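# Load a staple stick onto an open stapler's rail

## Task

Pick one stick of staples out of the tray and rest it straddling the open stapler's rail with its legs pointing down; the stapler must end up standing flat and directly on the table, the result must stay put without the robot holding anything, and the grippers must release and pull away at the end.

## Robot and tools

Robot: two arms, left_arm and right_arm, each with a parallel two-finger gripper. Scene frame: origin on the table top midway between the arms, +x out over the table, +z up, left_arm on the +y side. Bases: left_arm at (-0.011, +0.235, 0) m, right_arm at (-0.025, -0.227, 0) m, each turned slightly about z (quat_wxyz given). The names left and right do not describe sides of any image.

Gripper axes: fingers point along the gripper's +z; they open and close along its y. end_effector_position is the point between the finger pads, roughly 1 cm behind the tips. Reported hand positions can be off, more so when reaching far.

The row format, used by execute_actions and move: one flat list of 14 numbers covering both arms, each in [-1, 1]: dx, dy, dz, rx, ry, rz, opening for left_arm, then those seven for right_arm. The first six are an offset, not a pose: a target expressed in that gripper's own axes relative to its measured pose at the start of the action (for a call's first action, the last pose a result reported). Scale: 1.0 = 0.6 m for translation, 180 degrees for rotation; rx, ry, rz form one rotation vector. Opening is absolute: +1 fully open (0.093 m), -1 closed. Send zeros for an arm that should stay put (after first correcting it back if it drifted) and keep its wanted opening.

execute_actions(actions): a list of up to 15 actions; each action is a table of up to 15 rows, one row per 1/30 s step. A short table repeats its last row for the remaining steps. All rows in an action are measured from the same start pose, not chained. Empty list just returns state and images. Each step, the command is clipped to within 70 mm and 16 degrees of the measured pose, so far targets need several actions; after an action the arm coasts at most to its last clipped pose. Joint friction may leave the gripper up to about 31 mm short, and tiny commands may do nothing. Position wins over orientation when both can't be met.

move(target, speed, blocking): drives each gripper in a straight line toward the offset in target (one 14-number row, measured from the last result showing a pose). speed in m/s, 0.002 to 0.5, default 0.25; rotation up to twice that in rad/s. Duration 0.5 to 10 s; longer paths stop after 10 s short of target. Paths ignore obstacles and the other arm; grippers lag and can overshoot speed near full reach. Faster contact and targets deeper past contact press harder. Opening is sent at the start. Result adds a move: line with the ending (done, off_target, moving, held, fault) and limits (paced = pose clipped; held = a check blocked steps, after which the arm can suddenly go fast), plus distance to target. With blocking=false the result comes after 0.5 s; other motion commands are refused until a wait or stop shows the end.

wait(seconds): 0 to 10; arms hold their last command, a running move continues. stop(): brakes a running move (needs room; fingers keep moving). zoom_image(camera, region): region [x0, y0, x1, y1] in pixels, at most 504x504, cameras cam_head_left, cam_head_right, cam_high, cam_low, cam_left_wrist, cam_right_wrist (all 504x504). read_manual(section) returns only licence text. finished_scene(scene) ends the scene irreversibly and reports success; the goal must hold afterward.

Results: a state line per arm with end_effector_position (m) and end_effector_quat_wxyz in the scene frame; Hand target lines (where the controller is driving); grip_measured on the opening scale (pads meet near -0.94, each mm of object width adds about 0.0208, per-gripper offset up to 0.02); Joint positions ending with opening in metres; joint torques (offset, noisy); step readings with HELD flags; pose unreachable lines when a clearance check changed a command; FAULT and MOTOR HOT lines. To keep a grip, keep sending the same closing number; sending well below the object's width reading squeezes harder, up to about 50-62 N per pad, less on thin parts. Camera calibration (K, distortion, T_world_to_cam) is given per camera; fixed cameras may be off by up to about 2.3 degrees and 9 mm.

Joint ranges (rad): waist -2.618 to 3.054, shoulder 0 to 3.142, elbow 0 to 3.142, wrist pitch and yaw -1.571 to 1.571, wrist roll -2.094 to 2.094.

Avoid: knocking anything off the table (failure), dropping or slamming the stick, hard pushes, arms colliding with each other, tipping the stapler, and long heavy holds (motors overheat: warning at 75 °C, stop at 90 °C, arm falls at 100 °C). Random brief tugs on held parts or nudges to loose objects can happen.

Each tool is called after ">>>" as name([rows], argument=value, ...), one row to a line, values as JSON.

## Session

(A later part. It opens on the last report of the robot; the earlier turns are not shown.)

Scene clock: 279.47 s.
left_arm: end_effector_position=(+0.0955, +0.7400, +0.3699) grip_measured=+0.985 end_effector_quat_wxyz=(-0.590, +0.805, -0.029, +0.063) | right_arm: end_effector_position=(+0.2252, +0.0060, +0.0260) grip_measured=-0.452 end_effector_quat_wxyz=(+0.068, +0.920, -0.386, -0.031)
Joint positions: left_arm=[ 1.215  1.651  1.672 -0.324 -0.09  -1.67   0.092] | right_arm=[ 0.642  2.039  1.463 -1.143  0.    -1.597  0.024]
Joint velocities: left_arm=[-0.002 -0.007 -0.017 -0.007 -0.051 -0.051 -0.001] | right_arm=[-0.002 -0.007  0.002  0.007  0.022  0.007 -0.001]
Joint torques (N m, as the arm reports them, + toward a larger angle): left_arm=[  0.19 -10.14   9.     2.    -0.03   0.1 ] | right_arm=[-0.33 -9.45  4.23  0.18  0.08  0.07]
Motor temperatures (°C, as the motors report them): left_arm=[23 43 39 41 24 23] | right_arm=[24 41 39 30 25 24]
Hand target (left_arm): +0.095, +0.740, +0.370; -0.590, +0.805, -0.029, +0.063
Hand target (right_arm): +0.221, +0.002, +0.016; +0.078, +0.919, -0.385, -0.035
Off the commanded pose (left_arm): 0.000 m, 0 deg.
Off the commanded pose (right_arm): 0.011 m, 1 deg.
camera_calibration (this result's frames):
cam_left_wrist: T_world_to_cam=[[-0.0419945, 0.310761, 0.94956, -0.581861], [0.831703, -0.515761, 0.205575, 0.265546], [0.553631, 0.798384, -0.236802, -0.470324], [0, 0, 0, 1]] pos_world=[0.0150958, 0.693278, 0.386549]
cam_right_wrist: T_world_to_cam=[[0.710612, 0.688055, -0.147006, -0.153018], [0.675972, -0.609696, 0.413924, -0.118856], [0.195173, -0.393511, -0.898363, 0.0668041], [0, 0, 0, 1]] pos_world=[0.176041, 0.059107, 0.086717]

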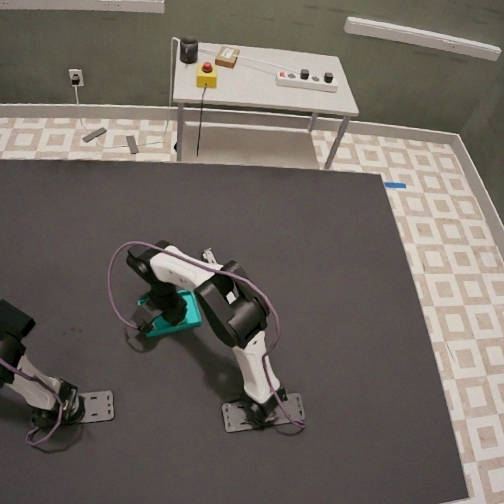

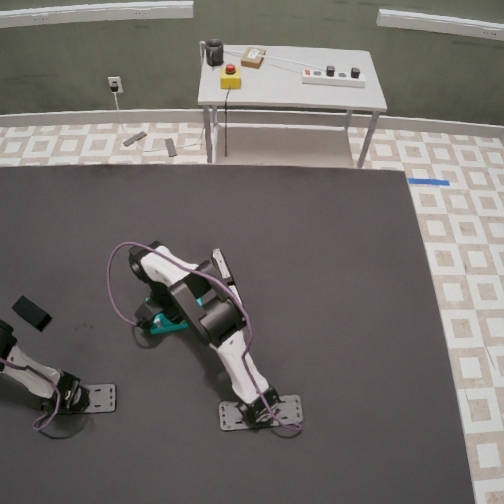

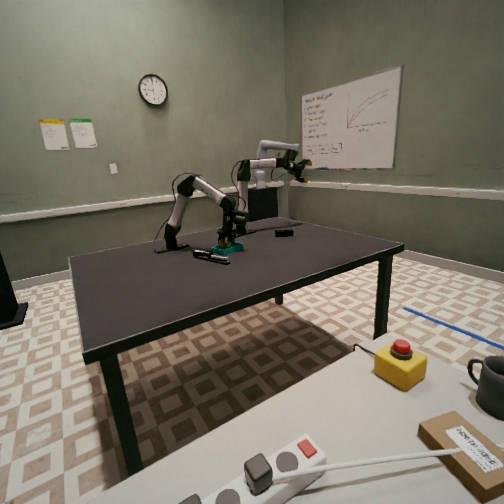

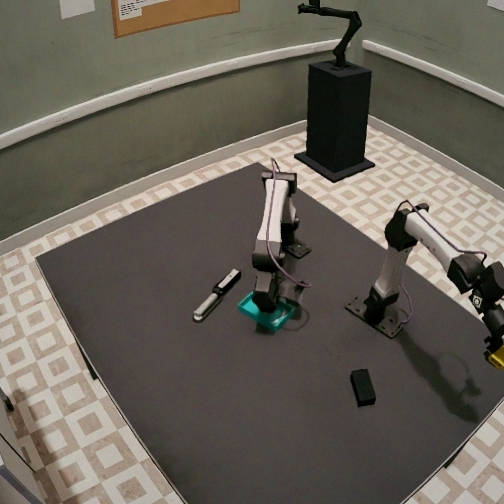

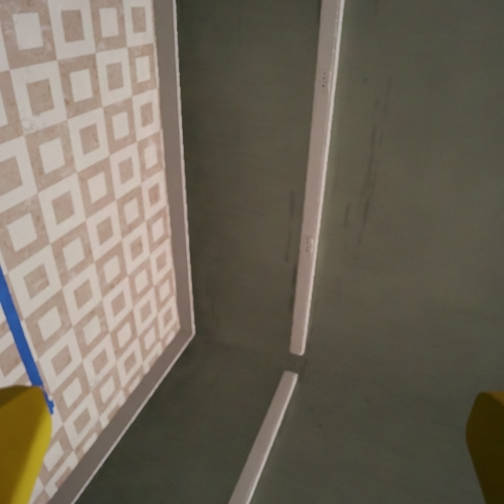

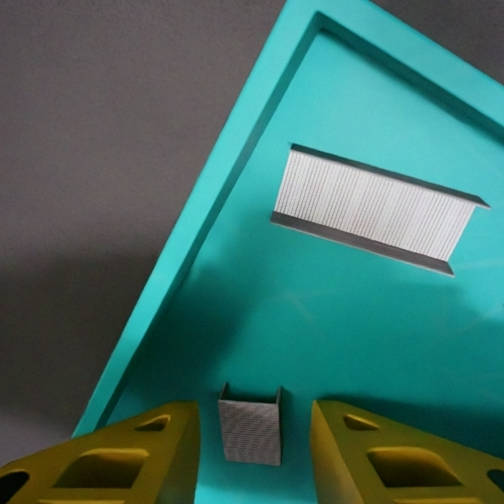

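>>> execute_actions([
  [[0,0,0,0,0,0,1,0,0,0.012,0,0,0,-0.45]],
  [[0,0,0,0,0,0,1,0,0,0,0,0,0,-0.62]],
  [[0,0,0,0,0,0,1,0,0,0,0,0,0,-0.8]],
  [[0,0,0,0,0,0,1,0,0,-0.08,0,0,0,-0.8]],
  [[0,0,0,0,0,0,1,0,0,-0.08,0,0,0,-0.8]],
])

Scene clock: 291.93 s.
left_arm: end_effector_position=(+0.0955, +0.7400, +0.3699) grip_measured=+0.985 end_effector_quat_wxyz=(-0.590, +0.805, -0.029, +0.063) | right_arm: end_effector_position=(+0.2398, +0.0195, +0.1215) grip_measured=-0.798 end_effector_quat_wxyz=(+0.044, +0.921, -0.386, -0.020)
Joint positions: left_arm=[ 1.215  1.651  1.672 -0.324 -0.09  -1.67   0.092] | right_arm=[ 0.642  2.01   1.812 -1.468  0.    -1.597  0.007]
Joint velocities: left_arm=[ 0.002 -0.007 -0.007  0.051  0.022  0.007 -0.001] | right_arm=[ 0.002  0.007 -0.007 -0.051 -0.051  0.022 -0.   ]
Joint torques (N m, as the arm reports them, + toward a larger angle): left_arm=[  0.13 -10.14   8.93   2.04  -0.04   0.12] | right_arm=[-0.35 -9.77  8.01  0.07  0.07  0.02]
Motor temperatures (°C, as the motors report them): left_arm=[23 43 39 42 24 23] | right_arm=[24 42 38 30 25 24]
Hand target (left_arm): +0.095, +0.740, +0.370; -0.590, +0.805, -0.029, +0.063
Hand target (right_arm): +0.238, +0.018, +0.120; +0.054, +0.921, -0.386, -0.024
Off the commanded pose (left_arm): 0.000 m, 0 deg.
Off the commanded pose (right_arm): 0.002 m, 1 deg.
Step readings (end_effector_position; steps 1 to 15: 1st action; 16 to 30: 2nd action; 31 to 45: 3rd action; 46 to 60: 4th action; 61 to 75: 5th action):
0: left_arm (+0.0955, +0.7400, +0.3699) | right_arm (+0.2252, +0.0060, +0.0260)
1: left_arm (+0.0955, +0.7400, +0.3699) | right_arm (+0.2254, +0.0061, +0.0260)
2: left_arm (+0.0955, +0.7400, +0.3699) | right_arm (+0.2257, +0.0064, +0.0259)
4: left_arm (+0.0955, +0.7400, +0.3699) | right_arm (+0.2265, +0.0071, +0.0257)
8: left_arm (+0.0955, +0.7400, +0.3699) | right_arm (+0.2274, +0.0080, +0.0256)
15: left_arm (+0.0955, +0.7400, +0.3699) | right_arm (+0.2279, +0.0085, +0.0255)
16: left_arm (+0.0955, +0.7400, +0.3699) | right_arm (+0.2279, +0.0085, +0.0255)
17: left_arm (+0.0955, +0.7400, +0.3699) | right_arm (+0.2279, +0.0085, +0.0255)
19: left_arm (+0.0955, +0.7400, +0.3699) | right_arm (+0.2279, +0.0085, +0.0255)
23: left_arm (+0.0955, +0.7400, +0.3699) | right_arm (+0.2279, +0.0085, +0.0255)
30: left_arm (+0.0955, +0.7400, +0.3699) | right_arm (+0.2279, +0.0085, +0.0255)
31: left_arm (+0.0955, +0.7400, +0.3699) | right_arm (+0.2278, +0.0084, +0.0255)
32: left_arm (+0.0955, +0.7400, +0.3699) | right_arm (+0.2276, +0.0081, +0.0255)
34: left_arm (+0.0955, +0.7400, +0.3699) | right_arm (+0.2276, +0.0081, +0.0255)
38: left_arm (+0.0955, +0.7400, +0.3699) | right_arm (+0.2276, +0.0081, +0.0255)
45: left_arm (+0.0955, +0.7400, +0.3699) | right_arm (+0.2276, +0.0081, +0.0255)
46: left_arm (+0.0955, +0.7400, +0.3699) | right_arm (+0.2276, +0.0082, +0.0301)
47: left_arm (+0.0955, +0.7400, +0.3699) | right_arm (+0.2282, +0.0087, +0.0364)
49: left_arm (+0.0955, +0.7400, +0.3699) | right_arm (+0.2347, +0.0148, +0.0532)
53: left_arm (+0.0955, +0.7400, +0.3699) | right_arm (+0.2402, +0.0199, +0.0717)
60: left_arm (+0.0955, +0.7400, +0.3699) | right_arm (+0.2341, +0.0142, +0.0729)
61: left_arm (+0.0955, +0.7400, +0.3699) | right_arm (+0.2337, +0.0139, +0.0777)
62: left_arm (+0.0955, +0.7400, +0.3699) | right_arm (+0.2351, +0.0152, +0.0849)
64: left_arm (+0.0955, +0.7400, +0.3699) | right_arm (+0.2424, +0.0220, +0.1029)
68: left_arm (+0.0955, +0.7400, +0.3699) | right_arm (+0.2467, +0.0259, +0.1206)
75: end_effector_position above
camera_calibration (this result's frames):
cam_left_wrist: T_world_to_cam=[[-0.0419945, 0.310761, 0.94956, -0.581861], [0.831703, -0.515761, 0.205575, 0.265546], [0.553631, 0.798384, -0.236802, -0.470324], [0, 0, 0, 1]] pos_world=[0.0150958, 0.693278, 0.386549]
cam_right_wrist: T_world_to_cam=[[0.715324, 0.692441, -0.0940054, -0.166326], [0.659717, -0.62483, 0.417565, -0.156227], [0.230402, -0.360711, -0.903771, 0.146693], [0, 0, 0, 1]] pos_world=[0.188245, 0.0704693, 0.182176]

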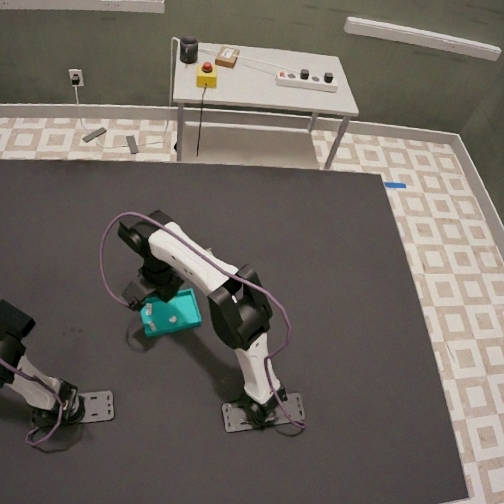

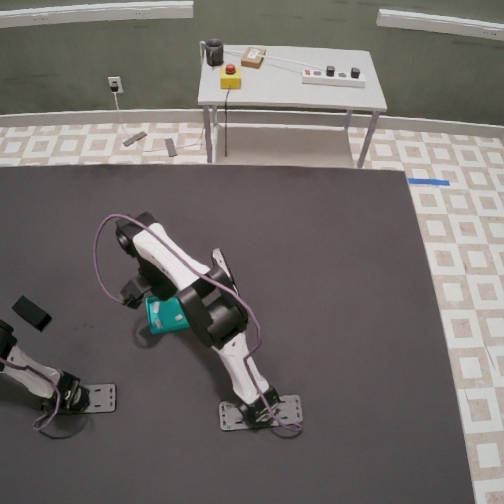

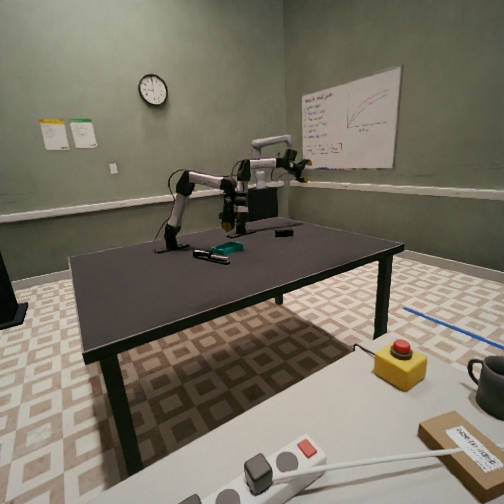

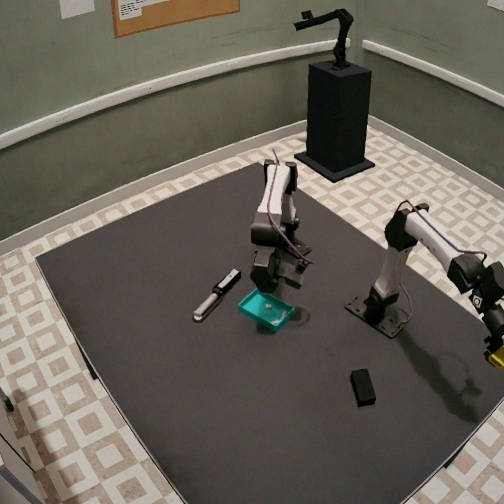

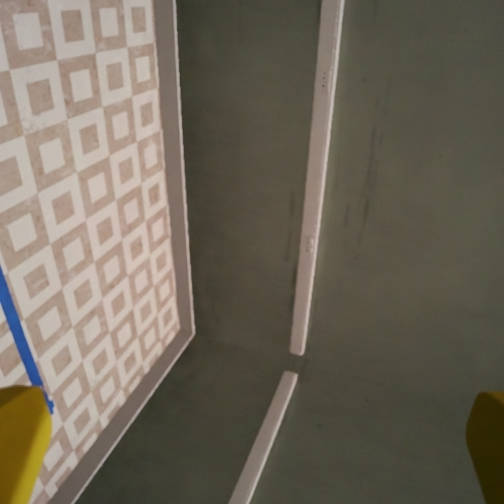

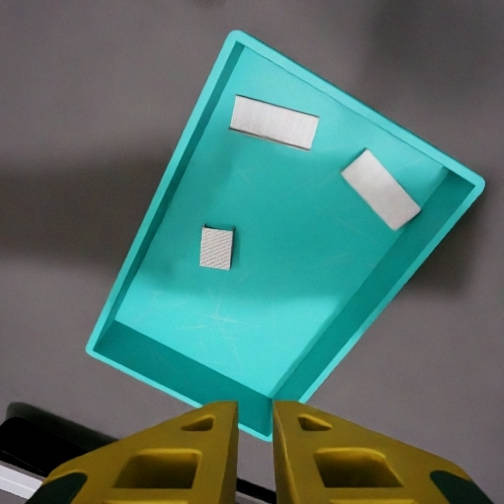

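>>> move(target=[0,0,0,0,0,0,1,0,0.028,0.135,0,0,0,-0.45], speed=0.1)

Scene clock: 309.33 s.
left_arm: end_effector_position=(+0.0955, +0.7400, +0.3699) grip_measured=+0.985 end_effector_quat_wxyz=(-0.590, +0.805, -0.029, +0.063) | right_arm: end_effector_position=(+0.2242, +0.0050, +0.0423) grip_measured=-0.452 end_effector_quat_wxyz=(+0.047, +0.921, -0.386, -0.021)
Joint positions: left_arm=[ 1.215  1.651  1.672 -0.324 -0.09  -1.67   0.092] | right_arm=[ 0.642  1.973  1.439 -1.14   0.    -1.597  0.024]
Joint velocities: left_arm=[-0.007 -0.002  0.012  0.007 -0.022 -0.007 -0.001] | right_arm=[ 0.002 -0.022  0.022  0.007 -0.066 -0.022  0.001]
Joint torques (N m, as the arm reports them, + toward a larger angle): left_arm=[  0.13 -10.12   9.01   2.01  -0.03   0.11] | right_arm=[ -0.33 -11.31   4.98   0.28   0.04   0.03]
Motor temperatures (°C, as the motors report them): left_arm=[23 43 40 42 24 23] | right_arm=[24 43 40 29 25 24]
Hand target (left_arm): +0.095, +0.740, +0.370; -0.590, +0.805, -0.029, +0.063
Hand target (right_arm): +0.222, +0.003, +0.043; +0.044, +0.921, -0.386, -0.020
Off the commanded pose (left_arm): 0.000 m, 0 deg.
Off the commanded pose (right_arm): 0.003 m, 0 deg.
move: done
camera_calibration (this result's frames):
cam_left_wrist: T_world_to_cam=[[-0.0419945, 0.310761, 0.94956, -0.581861], [0.831703, -0.515761, 0.205575, 0.265546], [0.553631, 0.798384, -0.236802, -0.470324], [0, 0, 0, 1]] pos_world=[0.0150958, 0.693278, 0.386549]
cam_right_wrist: T_world_to_cam=[[0.714806, 0.691959, -0.101217, -0.152115], [0.661931, -0.622769, 0.417141, -0.122421], [0.225609, -0.365174, -0.903188, 0.0745267], [0, 0, 0, 1]] pos_world=[0.172954, 0.0562325, 0.102982]

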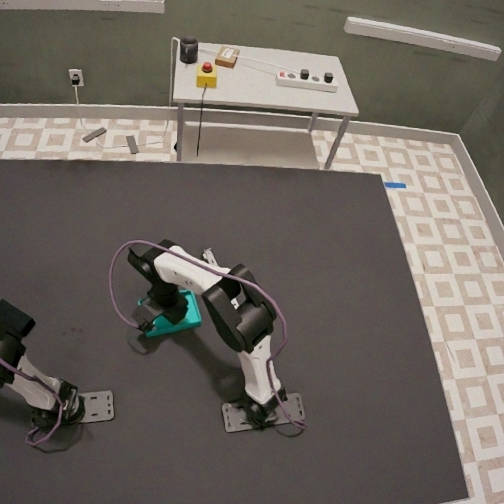

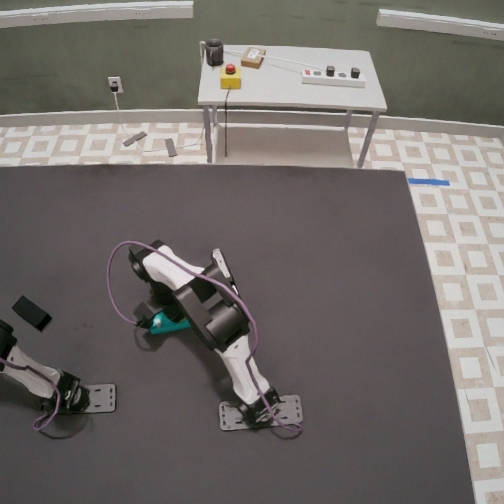

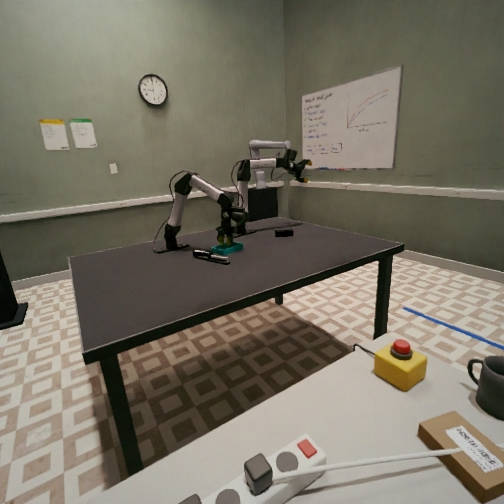

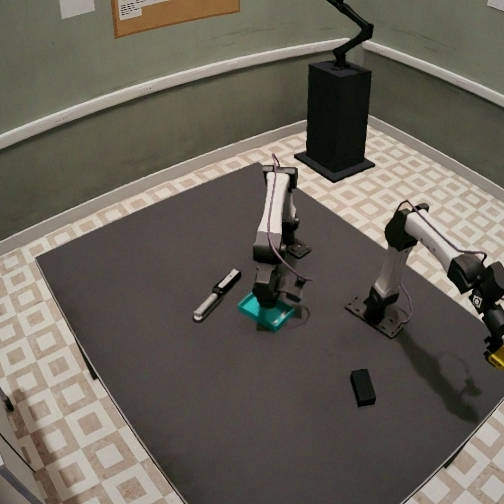

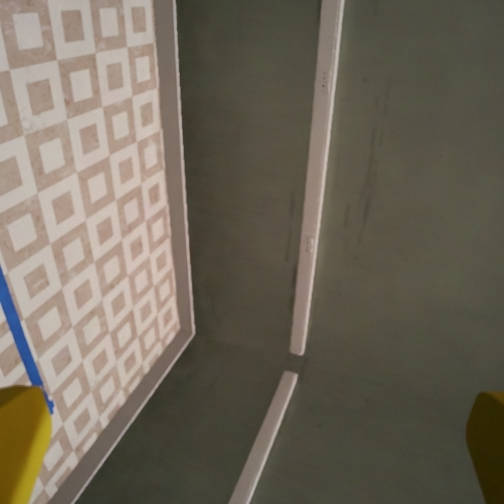

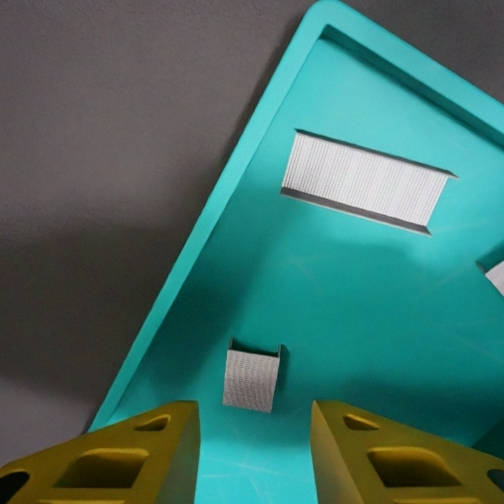

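>>> move(target=[0,0,0,0,0,0,1,0,0.008,0.042,0,0,0,-0.45], speed=0.03)

Scene clock: 318.93 s.
left_arm: end_effector_position=(+0.0955, +0.7400, +0.3699) grip_measured=+0.985 end_effector_quat_wxyz=(-0.590, +0.805, -0.029, +0.063) | right_arm: end_effector_position=(+0.2242, +0.0048, +0.0283) grip_measured=-0.452 end_effector_quat_wxyz=(+0.039, +0.921, -0.387, -0.017)
Joint positions: left_arm=[ 1.215  1.651  1.672 -0.324 -0.09  -1.67   0.092] | right_arm=[ 0.642  1.973  1.382 -1.065  0.001 -1.597  0.024]
Joint velocities: left_arm=[-0.002  0.012 -0.017 -0.022 -0.081  0.022 -0.001] | right_arm=[-0.017 -0.012 -0.012  0.007  0.066  0.095  0.   ]
Joint torques (N m, as the arm reports them, + toward a larger angle): left_arm=[  0.15 -10.15   8.98   2.03  -0.03   0.11] | right_arm=[-0.31 -9.36  3.44  0.31  0.02  0.03]
Motor temperatures (°C, as the motors report them): left_arm=[23 43 40 42 24 23] | right_arm=[24 45 39 29 25 24]
Hand target (left_arm): +0.095, +0.740, +0.370; -0.590, +0.805, -0.029, +0.063
Hand target (right_arm): +0.219, +0.000, +0.018; +0.047, +0.921, -0.386, -0.021
Off the commanded pose (left_arm): 0.000 m, 0 deg.
Off the commanded pose (right_arm): 0.013 m, 1 deg.
move: off_target (right_arm)
camera_calibration (this result's frames):
cam_left_wrist: T_world_to_cam=[[-0.0419945, 0.310761, 0.94956, -0.581861], [0.831703, -0.515761, 0.205575, 0.265546], [0.553631, 0.798384, -0.236802, -0.470324], [0, 0, 0, 1]] pos_world=[0.0150958, 0.693278, 0.386549]
cam_right_wrist: T_world_to_cam=[[0.716039, 0.693108, -0.0830029, -0.154212], [0.656157, -0.627705, 0.41886, -0.115415], [0.238214, -0.354383, -0.904249, 0.0589569], [0, 0, 0, 1]] pos_world=[0.172108, 0.0553321, 0.0888547]

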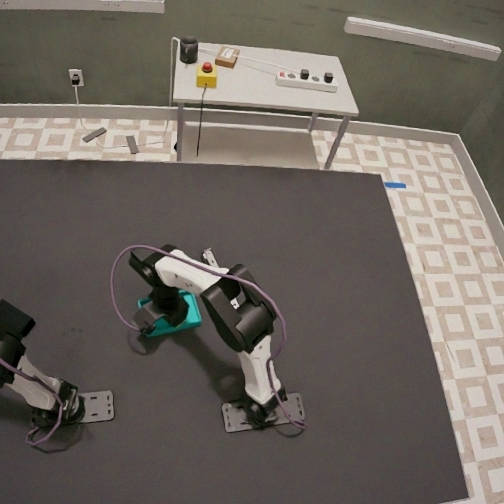

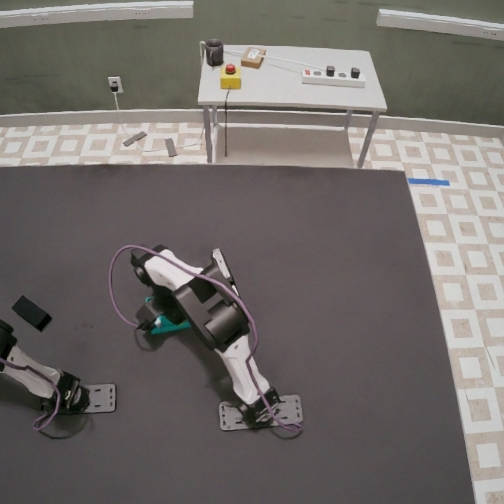

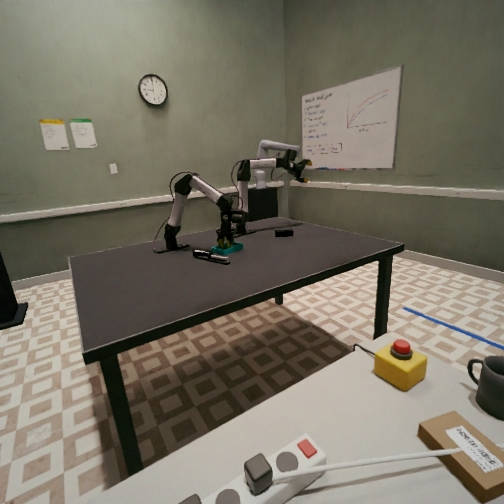

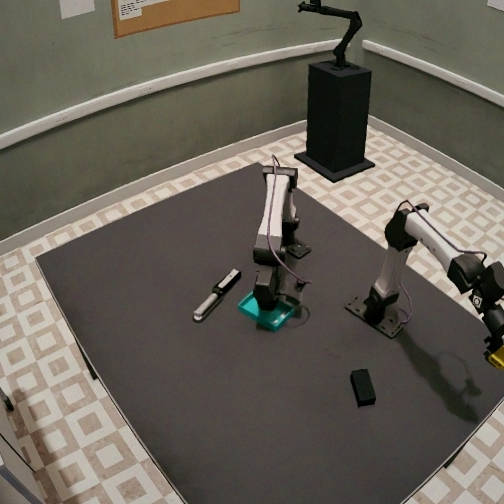

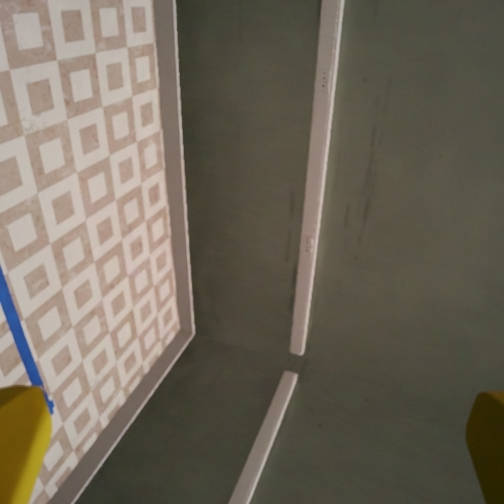

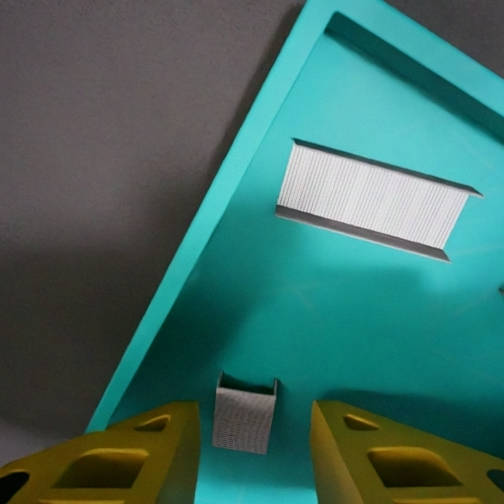

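>>> execute_actions([
  [[0,0,0,0,0,0,1,0,0.012,0.028,0,0,0,-0.45]],
  [[0,0,0,0,0,0,1,0,0,0.015,0,0,0,-0.45]],
])

Scene clock: 327.77 s.
left_arm: end_effector_position=(+0.0955, +0.7400, +0.3699) grip_measured=+0.985 end_effector_quat_wxyz=(-0.590, +0.805, -0.029, +0.063) | right_arm: end_effector_position=(+0.2256, +0.0056, +0.0275) grip_measured=-0.452 end_effector_quat_wxyz=(+0.024, +0.922, -0.387, -0.009)
Joint positions: left_arm=[ 1.215  1.651  1.672 -0.324 -0.09  -1.67   0.092] | right_arm=[ 0.642  1.95   1.348 -1.02   0.003 -1.597  0.024]
Joint velocities: left_arm=[-0.007  0.007 -0.012 -0.037  0.037  0.037  0.001] | right_arm=[ 0.002  0.007 -0.022  0.022  0.066 -0.007  0.   ]
Joint torques (N m, as the arm reports them, + toward a larger angle): left_arm=[  0.08 -10.06   8.93   2.02  -0.05   0.1 ] | right_arm=[-0.32 -8.97  4.79  0.46  0.06  0.02]
Motor temperatures (°C, as the motors report them): left_arm=[23 43 40 43 24 23] | right_arm=[24 45 39 29 25 24]
Hand target (left_arm): +0.095, +0.740, +0.370; -0.590, +0.805, -0.029, +0.063
Hand target (right_arm): +0.225, +0.005, +0.019; +0.024, +0.922, -0.387, -0.009
Off the commanded pose (left_arm): 0.000 m, 0 deg.
Off the commanded pose (right_arm): 0.009 m, 0 deg.
Step readings (end_effector_position; steps 1 to 15: 1st action; 16 to 30: 2nd action):
0: left_arm (+0.0955, +0.7400, +0.3699) | right_arm (+0.2245, +0.0050, +0.0281)
1: left_arm (+0.0955, +0.7400, +0.3699) | right_arm (+0.2246, +0.0050, +0.0273)
2: left_arm (+0.0955, +0.7400, +0.3699) | right_arm (+0.2244, +0.0048, +0.0271)
4: left_arm (+0.0955, +0.7400, +0.3699) | right_arm (+0.2240, +0.0047, +0.0271)
8: left_arm (+0.0955, +0.7400, +0.3699) | right_arm (+0.2255, +0.0056, +0.0274)
15: left_arm (+0.0955, +0.7400, +0.3699) | right_arm (+0.2255, +0.0056, +0.0275)
16: left_arm (+0.0955, +0.7400, +0.3699) | right_arm (+0.2256, +0.0056, +0.0275)
17: left_arm (+0.0955, +0.7400, +0.3699) | right_arm (+0.2256, +0.0056, +0.0275)
19: left_arm (+0.0955, +0.7400, +0.3699) | right_arm (+0.2256, +0.0056, +0.0275)
23: left_arm (+0.0955, +0.7400, +0.3699) | right_arm (+0.2256, +0.0056, +0.0275)
30: end_effector_position above
camera_calibration (this result's frames):
cam_left_wrist: T_world_to_cam=[[-0.0419945, 0.310761, 0.94956, -0.581861], [0.831703, -0.515761, 0.205575, 0.265546], [0.553631, 0.798384, -0.236802, -0.470324], [0, 0, 0, 1]] pos_world=[0.0150958, 0.693278, 0.386549]
cam_right_wrist: T_world_to_cam=[[0.717676, 0.694638, -0.049178, -0.157133], [0.645147, -0.636634, 0.422472, -0.113063], [0.262157, -0.334925, -0.905041, 0.0526572], [0, 0, 0, 1]] pos_world=[0.171908, 0.054807, 0.0876953]

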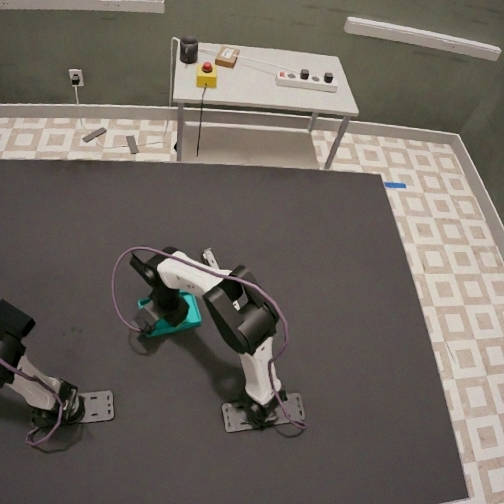

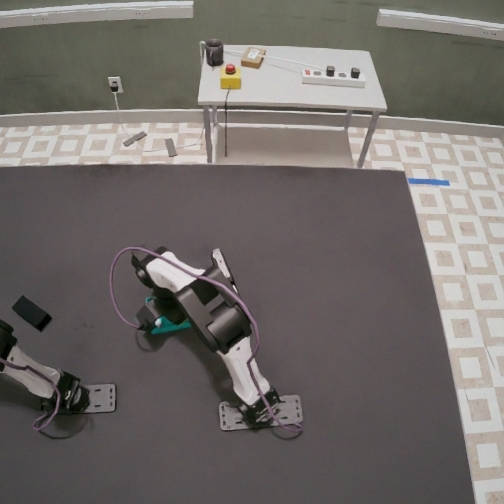

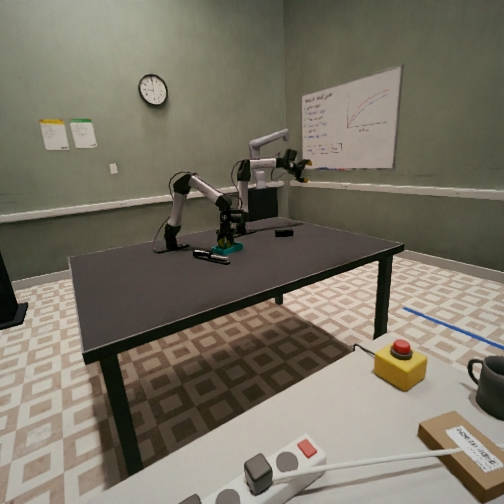

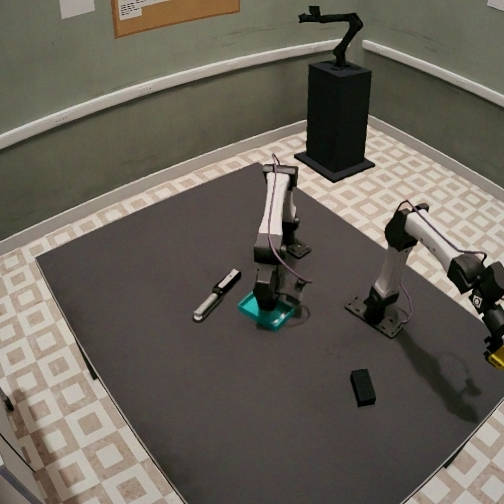

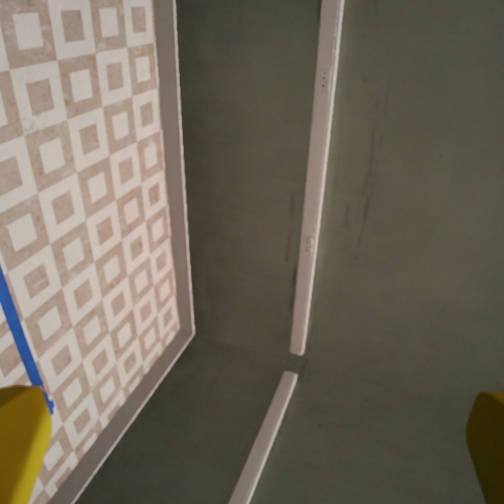

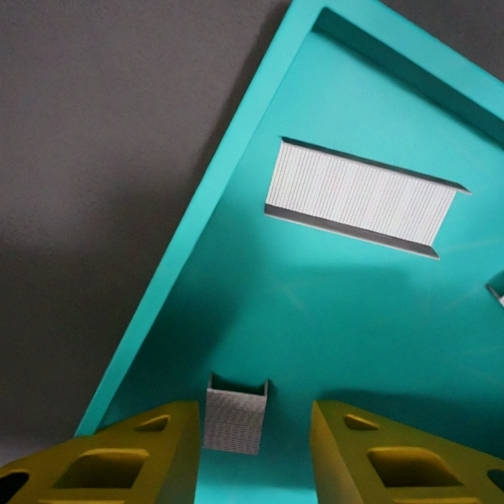

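>>> execute_actions([
  [[0,0,0,0,0,0,1,0,0,-0.04,0,0,0,-0.45]],
  [[0,0,0,0,0,0,1,0,0.01,0,-0.06,0,0,-0.55]],
  [[0,0,0,0,0,0,1,0,0,0,0,0,0,-0.55]],
])

Scene clock: 339.77 s.
left_arm: end_effector_position=(+0.0955, +0.7400, +0.3699) grip_measured=+0.985 end_effector_quat_wxyz=(-0.590, +0.805, -0.029, +0.063) | right_arm: end_effector_position=(+0.2209, +0.0012, +0.0459) grip_measured=-0.548 end_effector_quat_wxyz=(+0.105, +0.916, -0.384, -0.045)
Joint positions: left_arm=[ 1.215  1.651  1.672 -0.324 -0.09  -1.67   0.092] | right_arm=[ 0.642  2.067  1.572 -1.304  0.003 -1.597  0.019]
Joint velocities: left_arm=[ 0.002  0.007  0.002 -0.022 -0.022  0.022 -0.001] | right_arm=[ 0.032 -0.007  0.012 -0.051  0.022 -0.066  0.   ]
Joint torques (N m, as the arm reports them, + toward a larger angle): left_arm=[  0.15 -10.18   8.99   2.02  -0.05   0.1 ] | right_arm=[ -0.3  -10.84   6.63  -0.13   0.03  -0.01]
Motor temperatures (°C, as the motors report them): left_arm=[23 43 40 43 24 23] | right_arm=[24 45 38 29 25 24]
Hand target (left_arm): +0.095, +0.740, +0.370; -0.590, +0.805, -0.029, +0.063
Hand target (right_arm): +0.221, +0.001, +0.046; +0.104, +0.916, -0.384, -0.045
Off the commanded pose (left_arm): 0.000 m, 0 deg.
Off the commanded pose (right_arm): 0.000 m, 0 deg.
Step readings (end_effector_position; steps 1 to 15: 1st action; 16 to 30: 2nd action; 31 to 45: 3rd action):
0: left_arm (+0.0955, +0.7400, +0.3699) | right_arm (+0.2256, +0.0056, +0.0275)
1: left_arm (+0.0955, +0.7400, +0.3699) | right_arm (+0.2257, +0.0057, +0.0301)
2: left_arm (+0.0955, +0.7400, +0.3699) | right_arm (+0.2258, +0.0057, +0.0329)
4: left_arm (+0.0955, +0.7400, +0.3699) | right_arm (+0.2275, +0.0073, +0.0394)
8: left_arm (+0.0955, +0.7400, +0.3699) | right_arm (+0.2280, +0.0078, +0.0453)
15: left_arm (+0.0955, +0.7400, +0.3699) | right_arm (+0.2253, +0.0053, +0.0454)
16: left_arm (+0.0955, +0.7400, +0.3699) | right_arm (+0.2240, +0.0041, +0.0472)
17: left_arm (+0.0955, +0.7400, +0.3699) | right_arm (+0.2254, +0.0054, +0.0490)
19: left_arm (+0.0955, +0.7400, +0.3699) | right_arm (+0.2322, +0.0117, +0.0483)
23: left_arm (+0.0955, +0.7400, +0.3699) | right_arm (+0.2290, +0.0088, +0.0445)
30: left_arm (+0.0955, +0.7400, +0.3699) | right_arm (+0.2209, +0.0012, +0.0459)
31: left_arm (+0.0955, +0.7400, +0.3699) | right_arm (+0.2209, +0.0012, +0.0459)
32: left_arm (+0.0955, +0.7400, +0.3699) | right_arm (+0.2209, +0.0012, +0.0459)
34: left_arm (+0.0955, +0.7400, +0.3699) | right_arm (+0.2209, +0.0012, +0.0459)
38: left_arm (+0.0955, +0.7400, +0.3699) | right_arm (+0.2209, +0.0012, +0.0459)
45: end_effector_position above
camera_calibration (this result's frames):
cam_left_wrist: T_world_to_cam=[[-0.0419945, 0.310761, 0.94956, -0.581861], [0.831703, -0.515761, 0.205575, 0.265546], [0.553631, 0.798384, -0.236802, -0.470324], [0, 0, 0, 1]] pos_world=[0.0150958, 0.693278, 0.386549]
cam_right_wrist: T_world_to_cam=[[0.699794, 0.677989, -0.224989, -0.137704], [0.699382, -0.586139, 0.409031, -0.132036], [0.145444, -0.443591, -0.884349, 0.0940892], [0, 0, 0, 1]] pos_world=[0.175023, 0.0577071, 0.106233]

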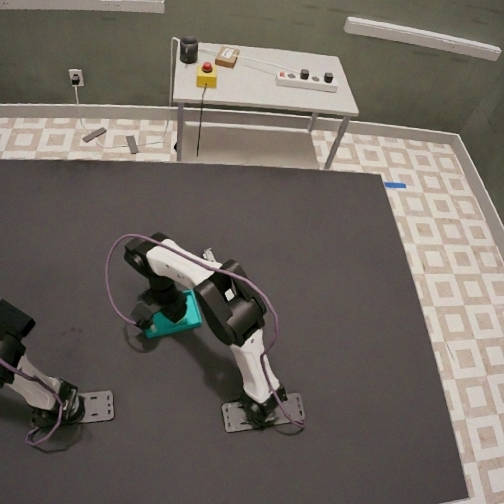

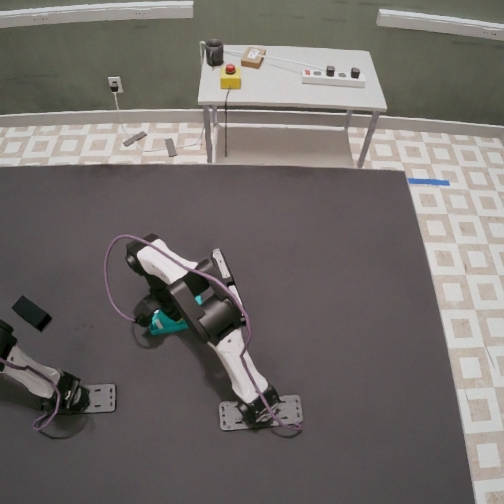

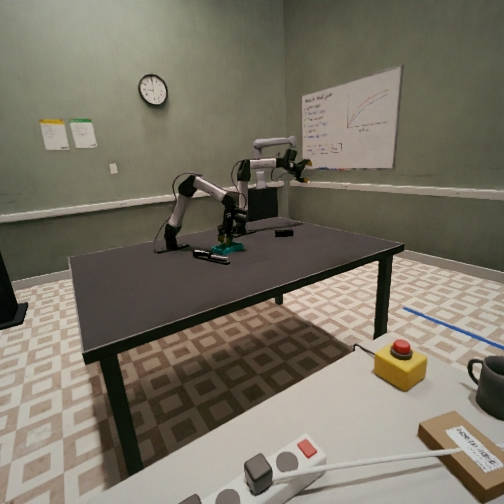

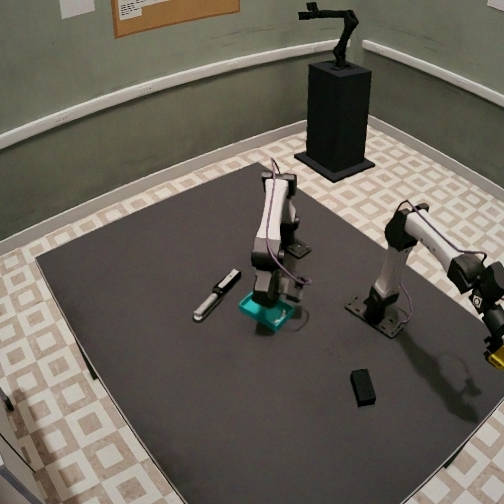

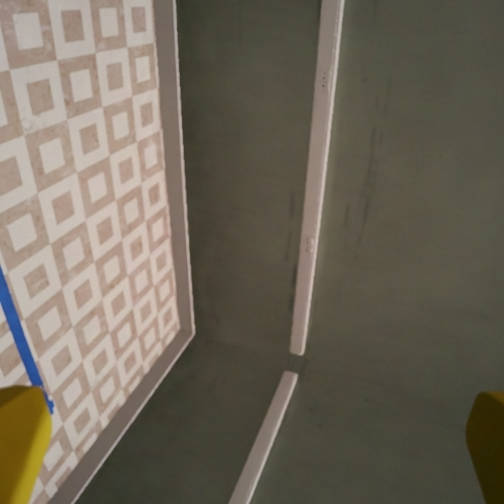

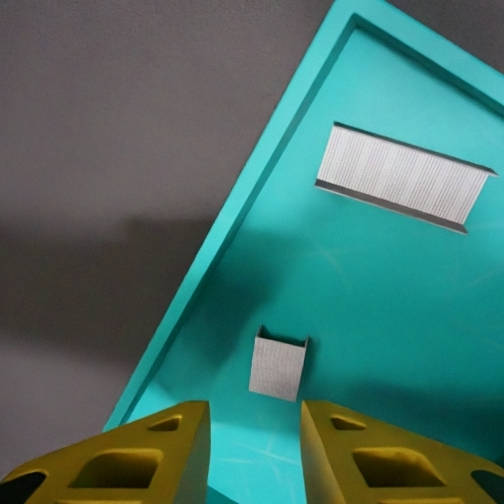

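>>> move(target=[0,0,0,0,0,0,1,-0.012,-0.007,0.02,0,0.05,0,-0.55], speed=0.03)

Scene clock: 356.73 s.
left_arm: end_effector_position=(+0.0955, +0.7400, +0.3699) grip_measured=+0.985 end_effector_quat_wxyz=(-0.590, +0.805, -0.029, +0.063) | right_arm: end_effector_position=(+0.2206, +0.0112, +0.0460) grip_measured=-0.548 end_effector_quat_wxyz=(+0.117, +0.919, -0.376, +0.025)
Joint positions: left_arm=[ 1.215  1.651  1.672 -0.324 -0.09  -1.67   0.092] | right_arm=[ 0.725  2.067  1.572 -1.28   0.126 -1.52   0.019]
Joint velocities: left_arm=[-0.007  0.002  0.007 -0.007  0.007  0.022 -0.   ] | right_arm=[-0.017 -0.012 -0.007 -0.051 -0.051  0.066  0.001]
Joint torques (N m, as the arm reports them, + toward a larger angle): left_arm=[  0.15 -10.14   8.89   2.01  -0.05   0.09] | right_arm=[ 0.22 -8.84  4.74 -0.01  0.24  0.08]
Motor temperatures (°C, as the motors report them): left_arm=[23 43 40 43 24 23] | right_arm=[24 46 39 29 25 24]
Hand target (left_arm): +0.095, +0.740, +0.370; -0.590, +0.805, -0.029, +0.063
Hand target (right_arm): +0.217, +0.007, +0.034; +0.135, +0.917, -0.374, +0.026
Off the commanded pose (left_arm): 0.000 m, 0 deg.
Off the commanded pose (right_arm): 0.014 m, 2 deg.
move: off_target (right_arm)
camera_calibration (this result's frames):
cam_left_wrist: T_world_to_cam=[[-0.0419945, 0.310761, 0.94956, -0.581861], [0.831703, -0.515761, 0.205575, 0.265546], [0.553631, 0.798384, -0.236802, -0.470324], [0, 0, 0, 1]] pos_world=[0.0150958, 0.693278, 0.386549]
cam_right_wrist: T_world_to_cam=[[0.701875, 0.685469, -0.193657, -0.146286], [0.66252, -0.528382, 0.530923, -0.124069], [0.261606, -0.500944, -0.824996, 0.0709146], [0, 0, 0, 1]] pos_world=[0.166321, 0.0702431, 0.0960459]

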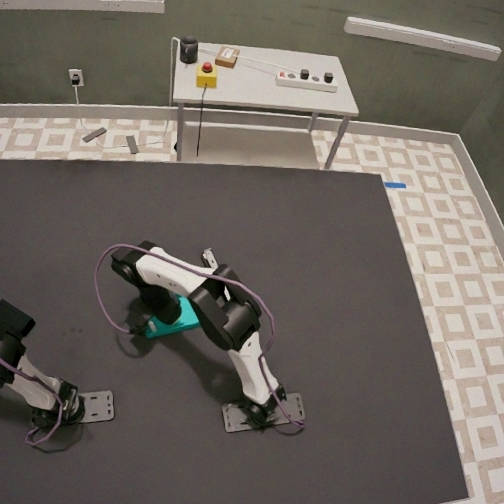

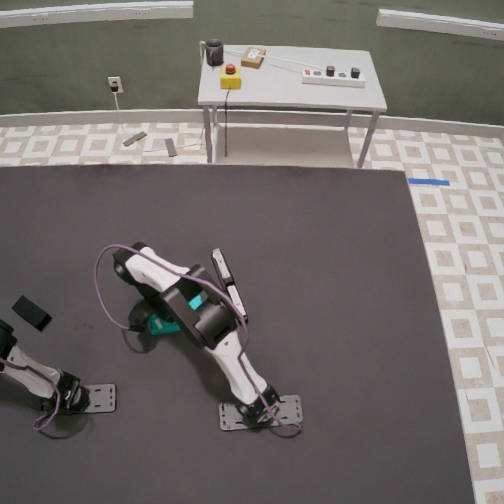

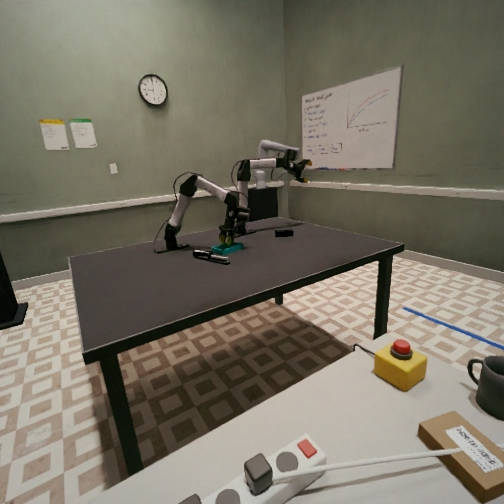

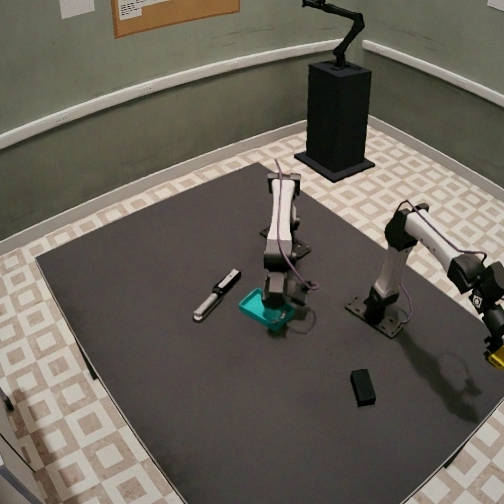

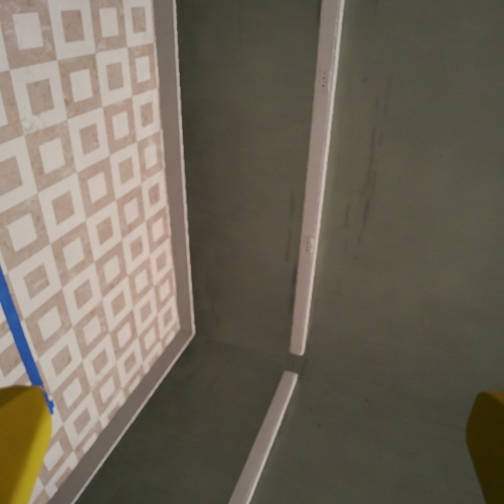

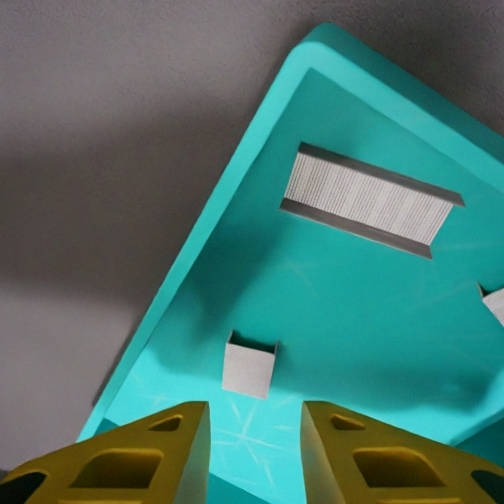

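>>> execute_actions([
  [[0,0,0,0,0,0,1,-0.015,0,0.03,0,0,0,-0.5]],
  [[0,0,0,0,0,0,1,0,0,0,0,0,0,-0.5]],
])

Scene clock: 362.20 s.
left_arm: end_effector_position=(+0.0955, +0.7400, +0.3699) grip_measured=+0.985 end_effector_quat_wxyz=(-0.590, +0.805, -0.029, +0.063) | right_arm: end_effector_position=(+0.2182, +0.0139, +0.0352) grip_measured=-0.502 end_effector_quat_wxyz=(+0.110, +0.920, -0.375, +0.029)
Joint positions: left_arm=[ 1.215  1.651  1.672 -0.324 -0.09  -1.67   0.092] | right_arm=[ 0.736  2.066  1.528 -1.223  0.128 -1.511  0.021]
Joint velocities: left_arm=[ 0.002 -0.002 -0.007  0.007 -0.022  0.037 -0.001] | right_arm=[-0.002 -0.022  0.012 -0.022  0.037 -0.007  0.   ]
Joint torques (N m, as the arm reports them, + toward a larger angle): left_arm=[  0.09 -10.12   8.96   2.01  -0.04   0.1 ] | right_arm=[ -0.39 -10.69   6.71  -0.09   0.11   0.02]
Motor temperatures (°C, as the motors report them): left_arm=[23 44 40 43 24 23] | right_arm=[24 46 39 29 25 24]
Hand target (left_arm): +0.095, +0.740, +0.370; -0.590, +0.805, -0.029, +0.063
Hand target (right_arm): +0.218, +0.014, +0.035; +0.110, +0.920, -0.375, +0.029
Off the commanded pose (left_arm): 0.000 m, 0 deg.
Off the commanded pose (right_arm): 0.000 m, 0 deg.
Step readings (end_effector_position; steps 1 to 15: 1st action; 16 to 30: 2nd action):
0: left_arm (+0.0955, +0.7400, +0.3699) | right_arm (+0.2209, +0.0111, +0.0460)
1: left_arm (+0.0955, +0.7400, +0.3699) | right_arm (+0.2207, +0.0113, +0.0443)
2: left_arm (+0.0955, +0.7400, +0.3699) | right_arm (+0.2202, +0.0115, +0.0422)
4: left_arm (+0.0955, +0.7400, +0.3699) | right_arm (+0.2174, +0.0108, +0.0377)
8: left_arm (+0.0955, +0.7400, +0.3699) | right_arm (+0.2164, +0.0119, +0.0357)
15: left_arm (+0.0955, +0.7400, +0.3699) | right_arm (+0.2182, +0.0139, +0.0352)
16: left_arm (+0.0955, +0.7400, +0.3699) | right_arm (+0.2182, +0.0139, +0.0352)
17: left_arm (+0.0955, +0.7400, +0.3699) | right_arm (+0.2182, +0.0139, +0.0352)
19: left_arm (+0.0955, +0.7400, +0.3699) | right_arm (+0.2182, +0.0139, +0.0352)
23: left_arm (+0.0955, +0.7400, +0.3699) | right_arm (+0.2182, +0.0139, +0.0352)
30: end_effector_position above
camera_calibration (this result's frames):
cam_left_wrist: T_world_to_cam=[[-0.0419945, 0.310761, 0.94956, -0.581861], [0.831703, -0.515761, 0.205575, 0.265546], [0.553631, 0.798384, -0.236802, -0.470324], [0, 0, 0, 1]] pos_world=[0.0150958, 0.693278, 0.386549]
cam_right_wrist: T_world_to_cam=[[0.70228, 0.68917, -0.178457, -0.14922], [0.657173, -0.531208, 0.534735, -0.114275], [0.273726, -0.492811, -0.825961, 0.0612944], [0, 0, 0, 1]] pos_world=[0.163115, 0.0723406, 0.0851045]

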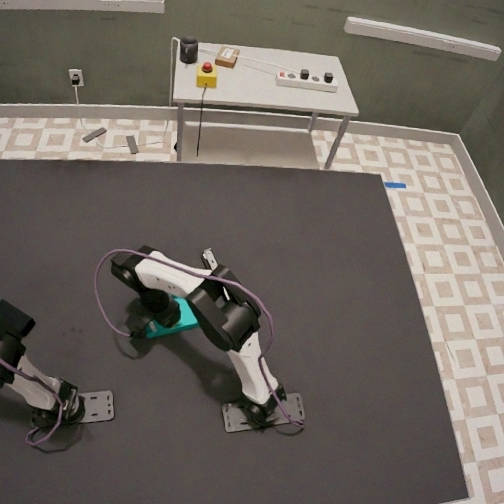

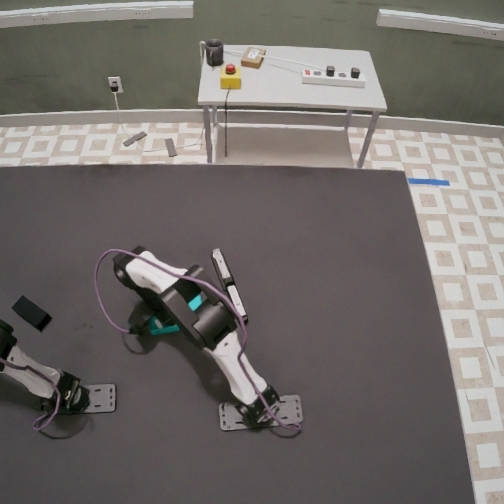

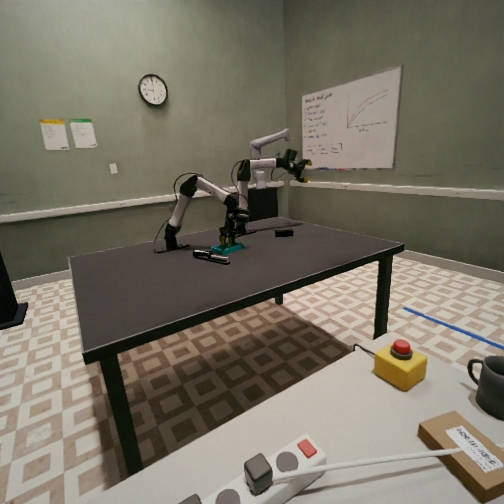

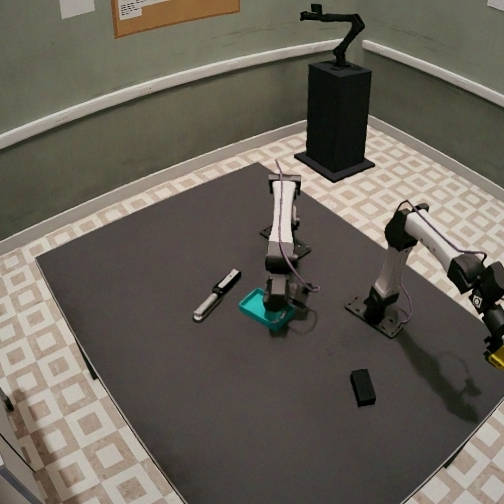

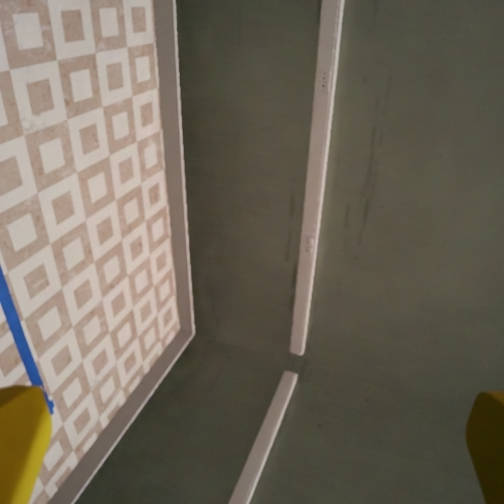

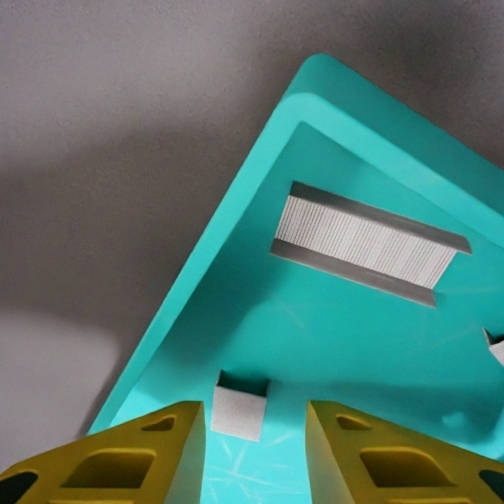

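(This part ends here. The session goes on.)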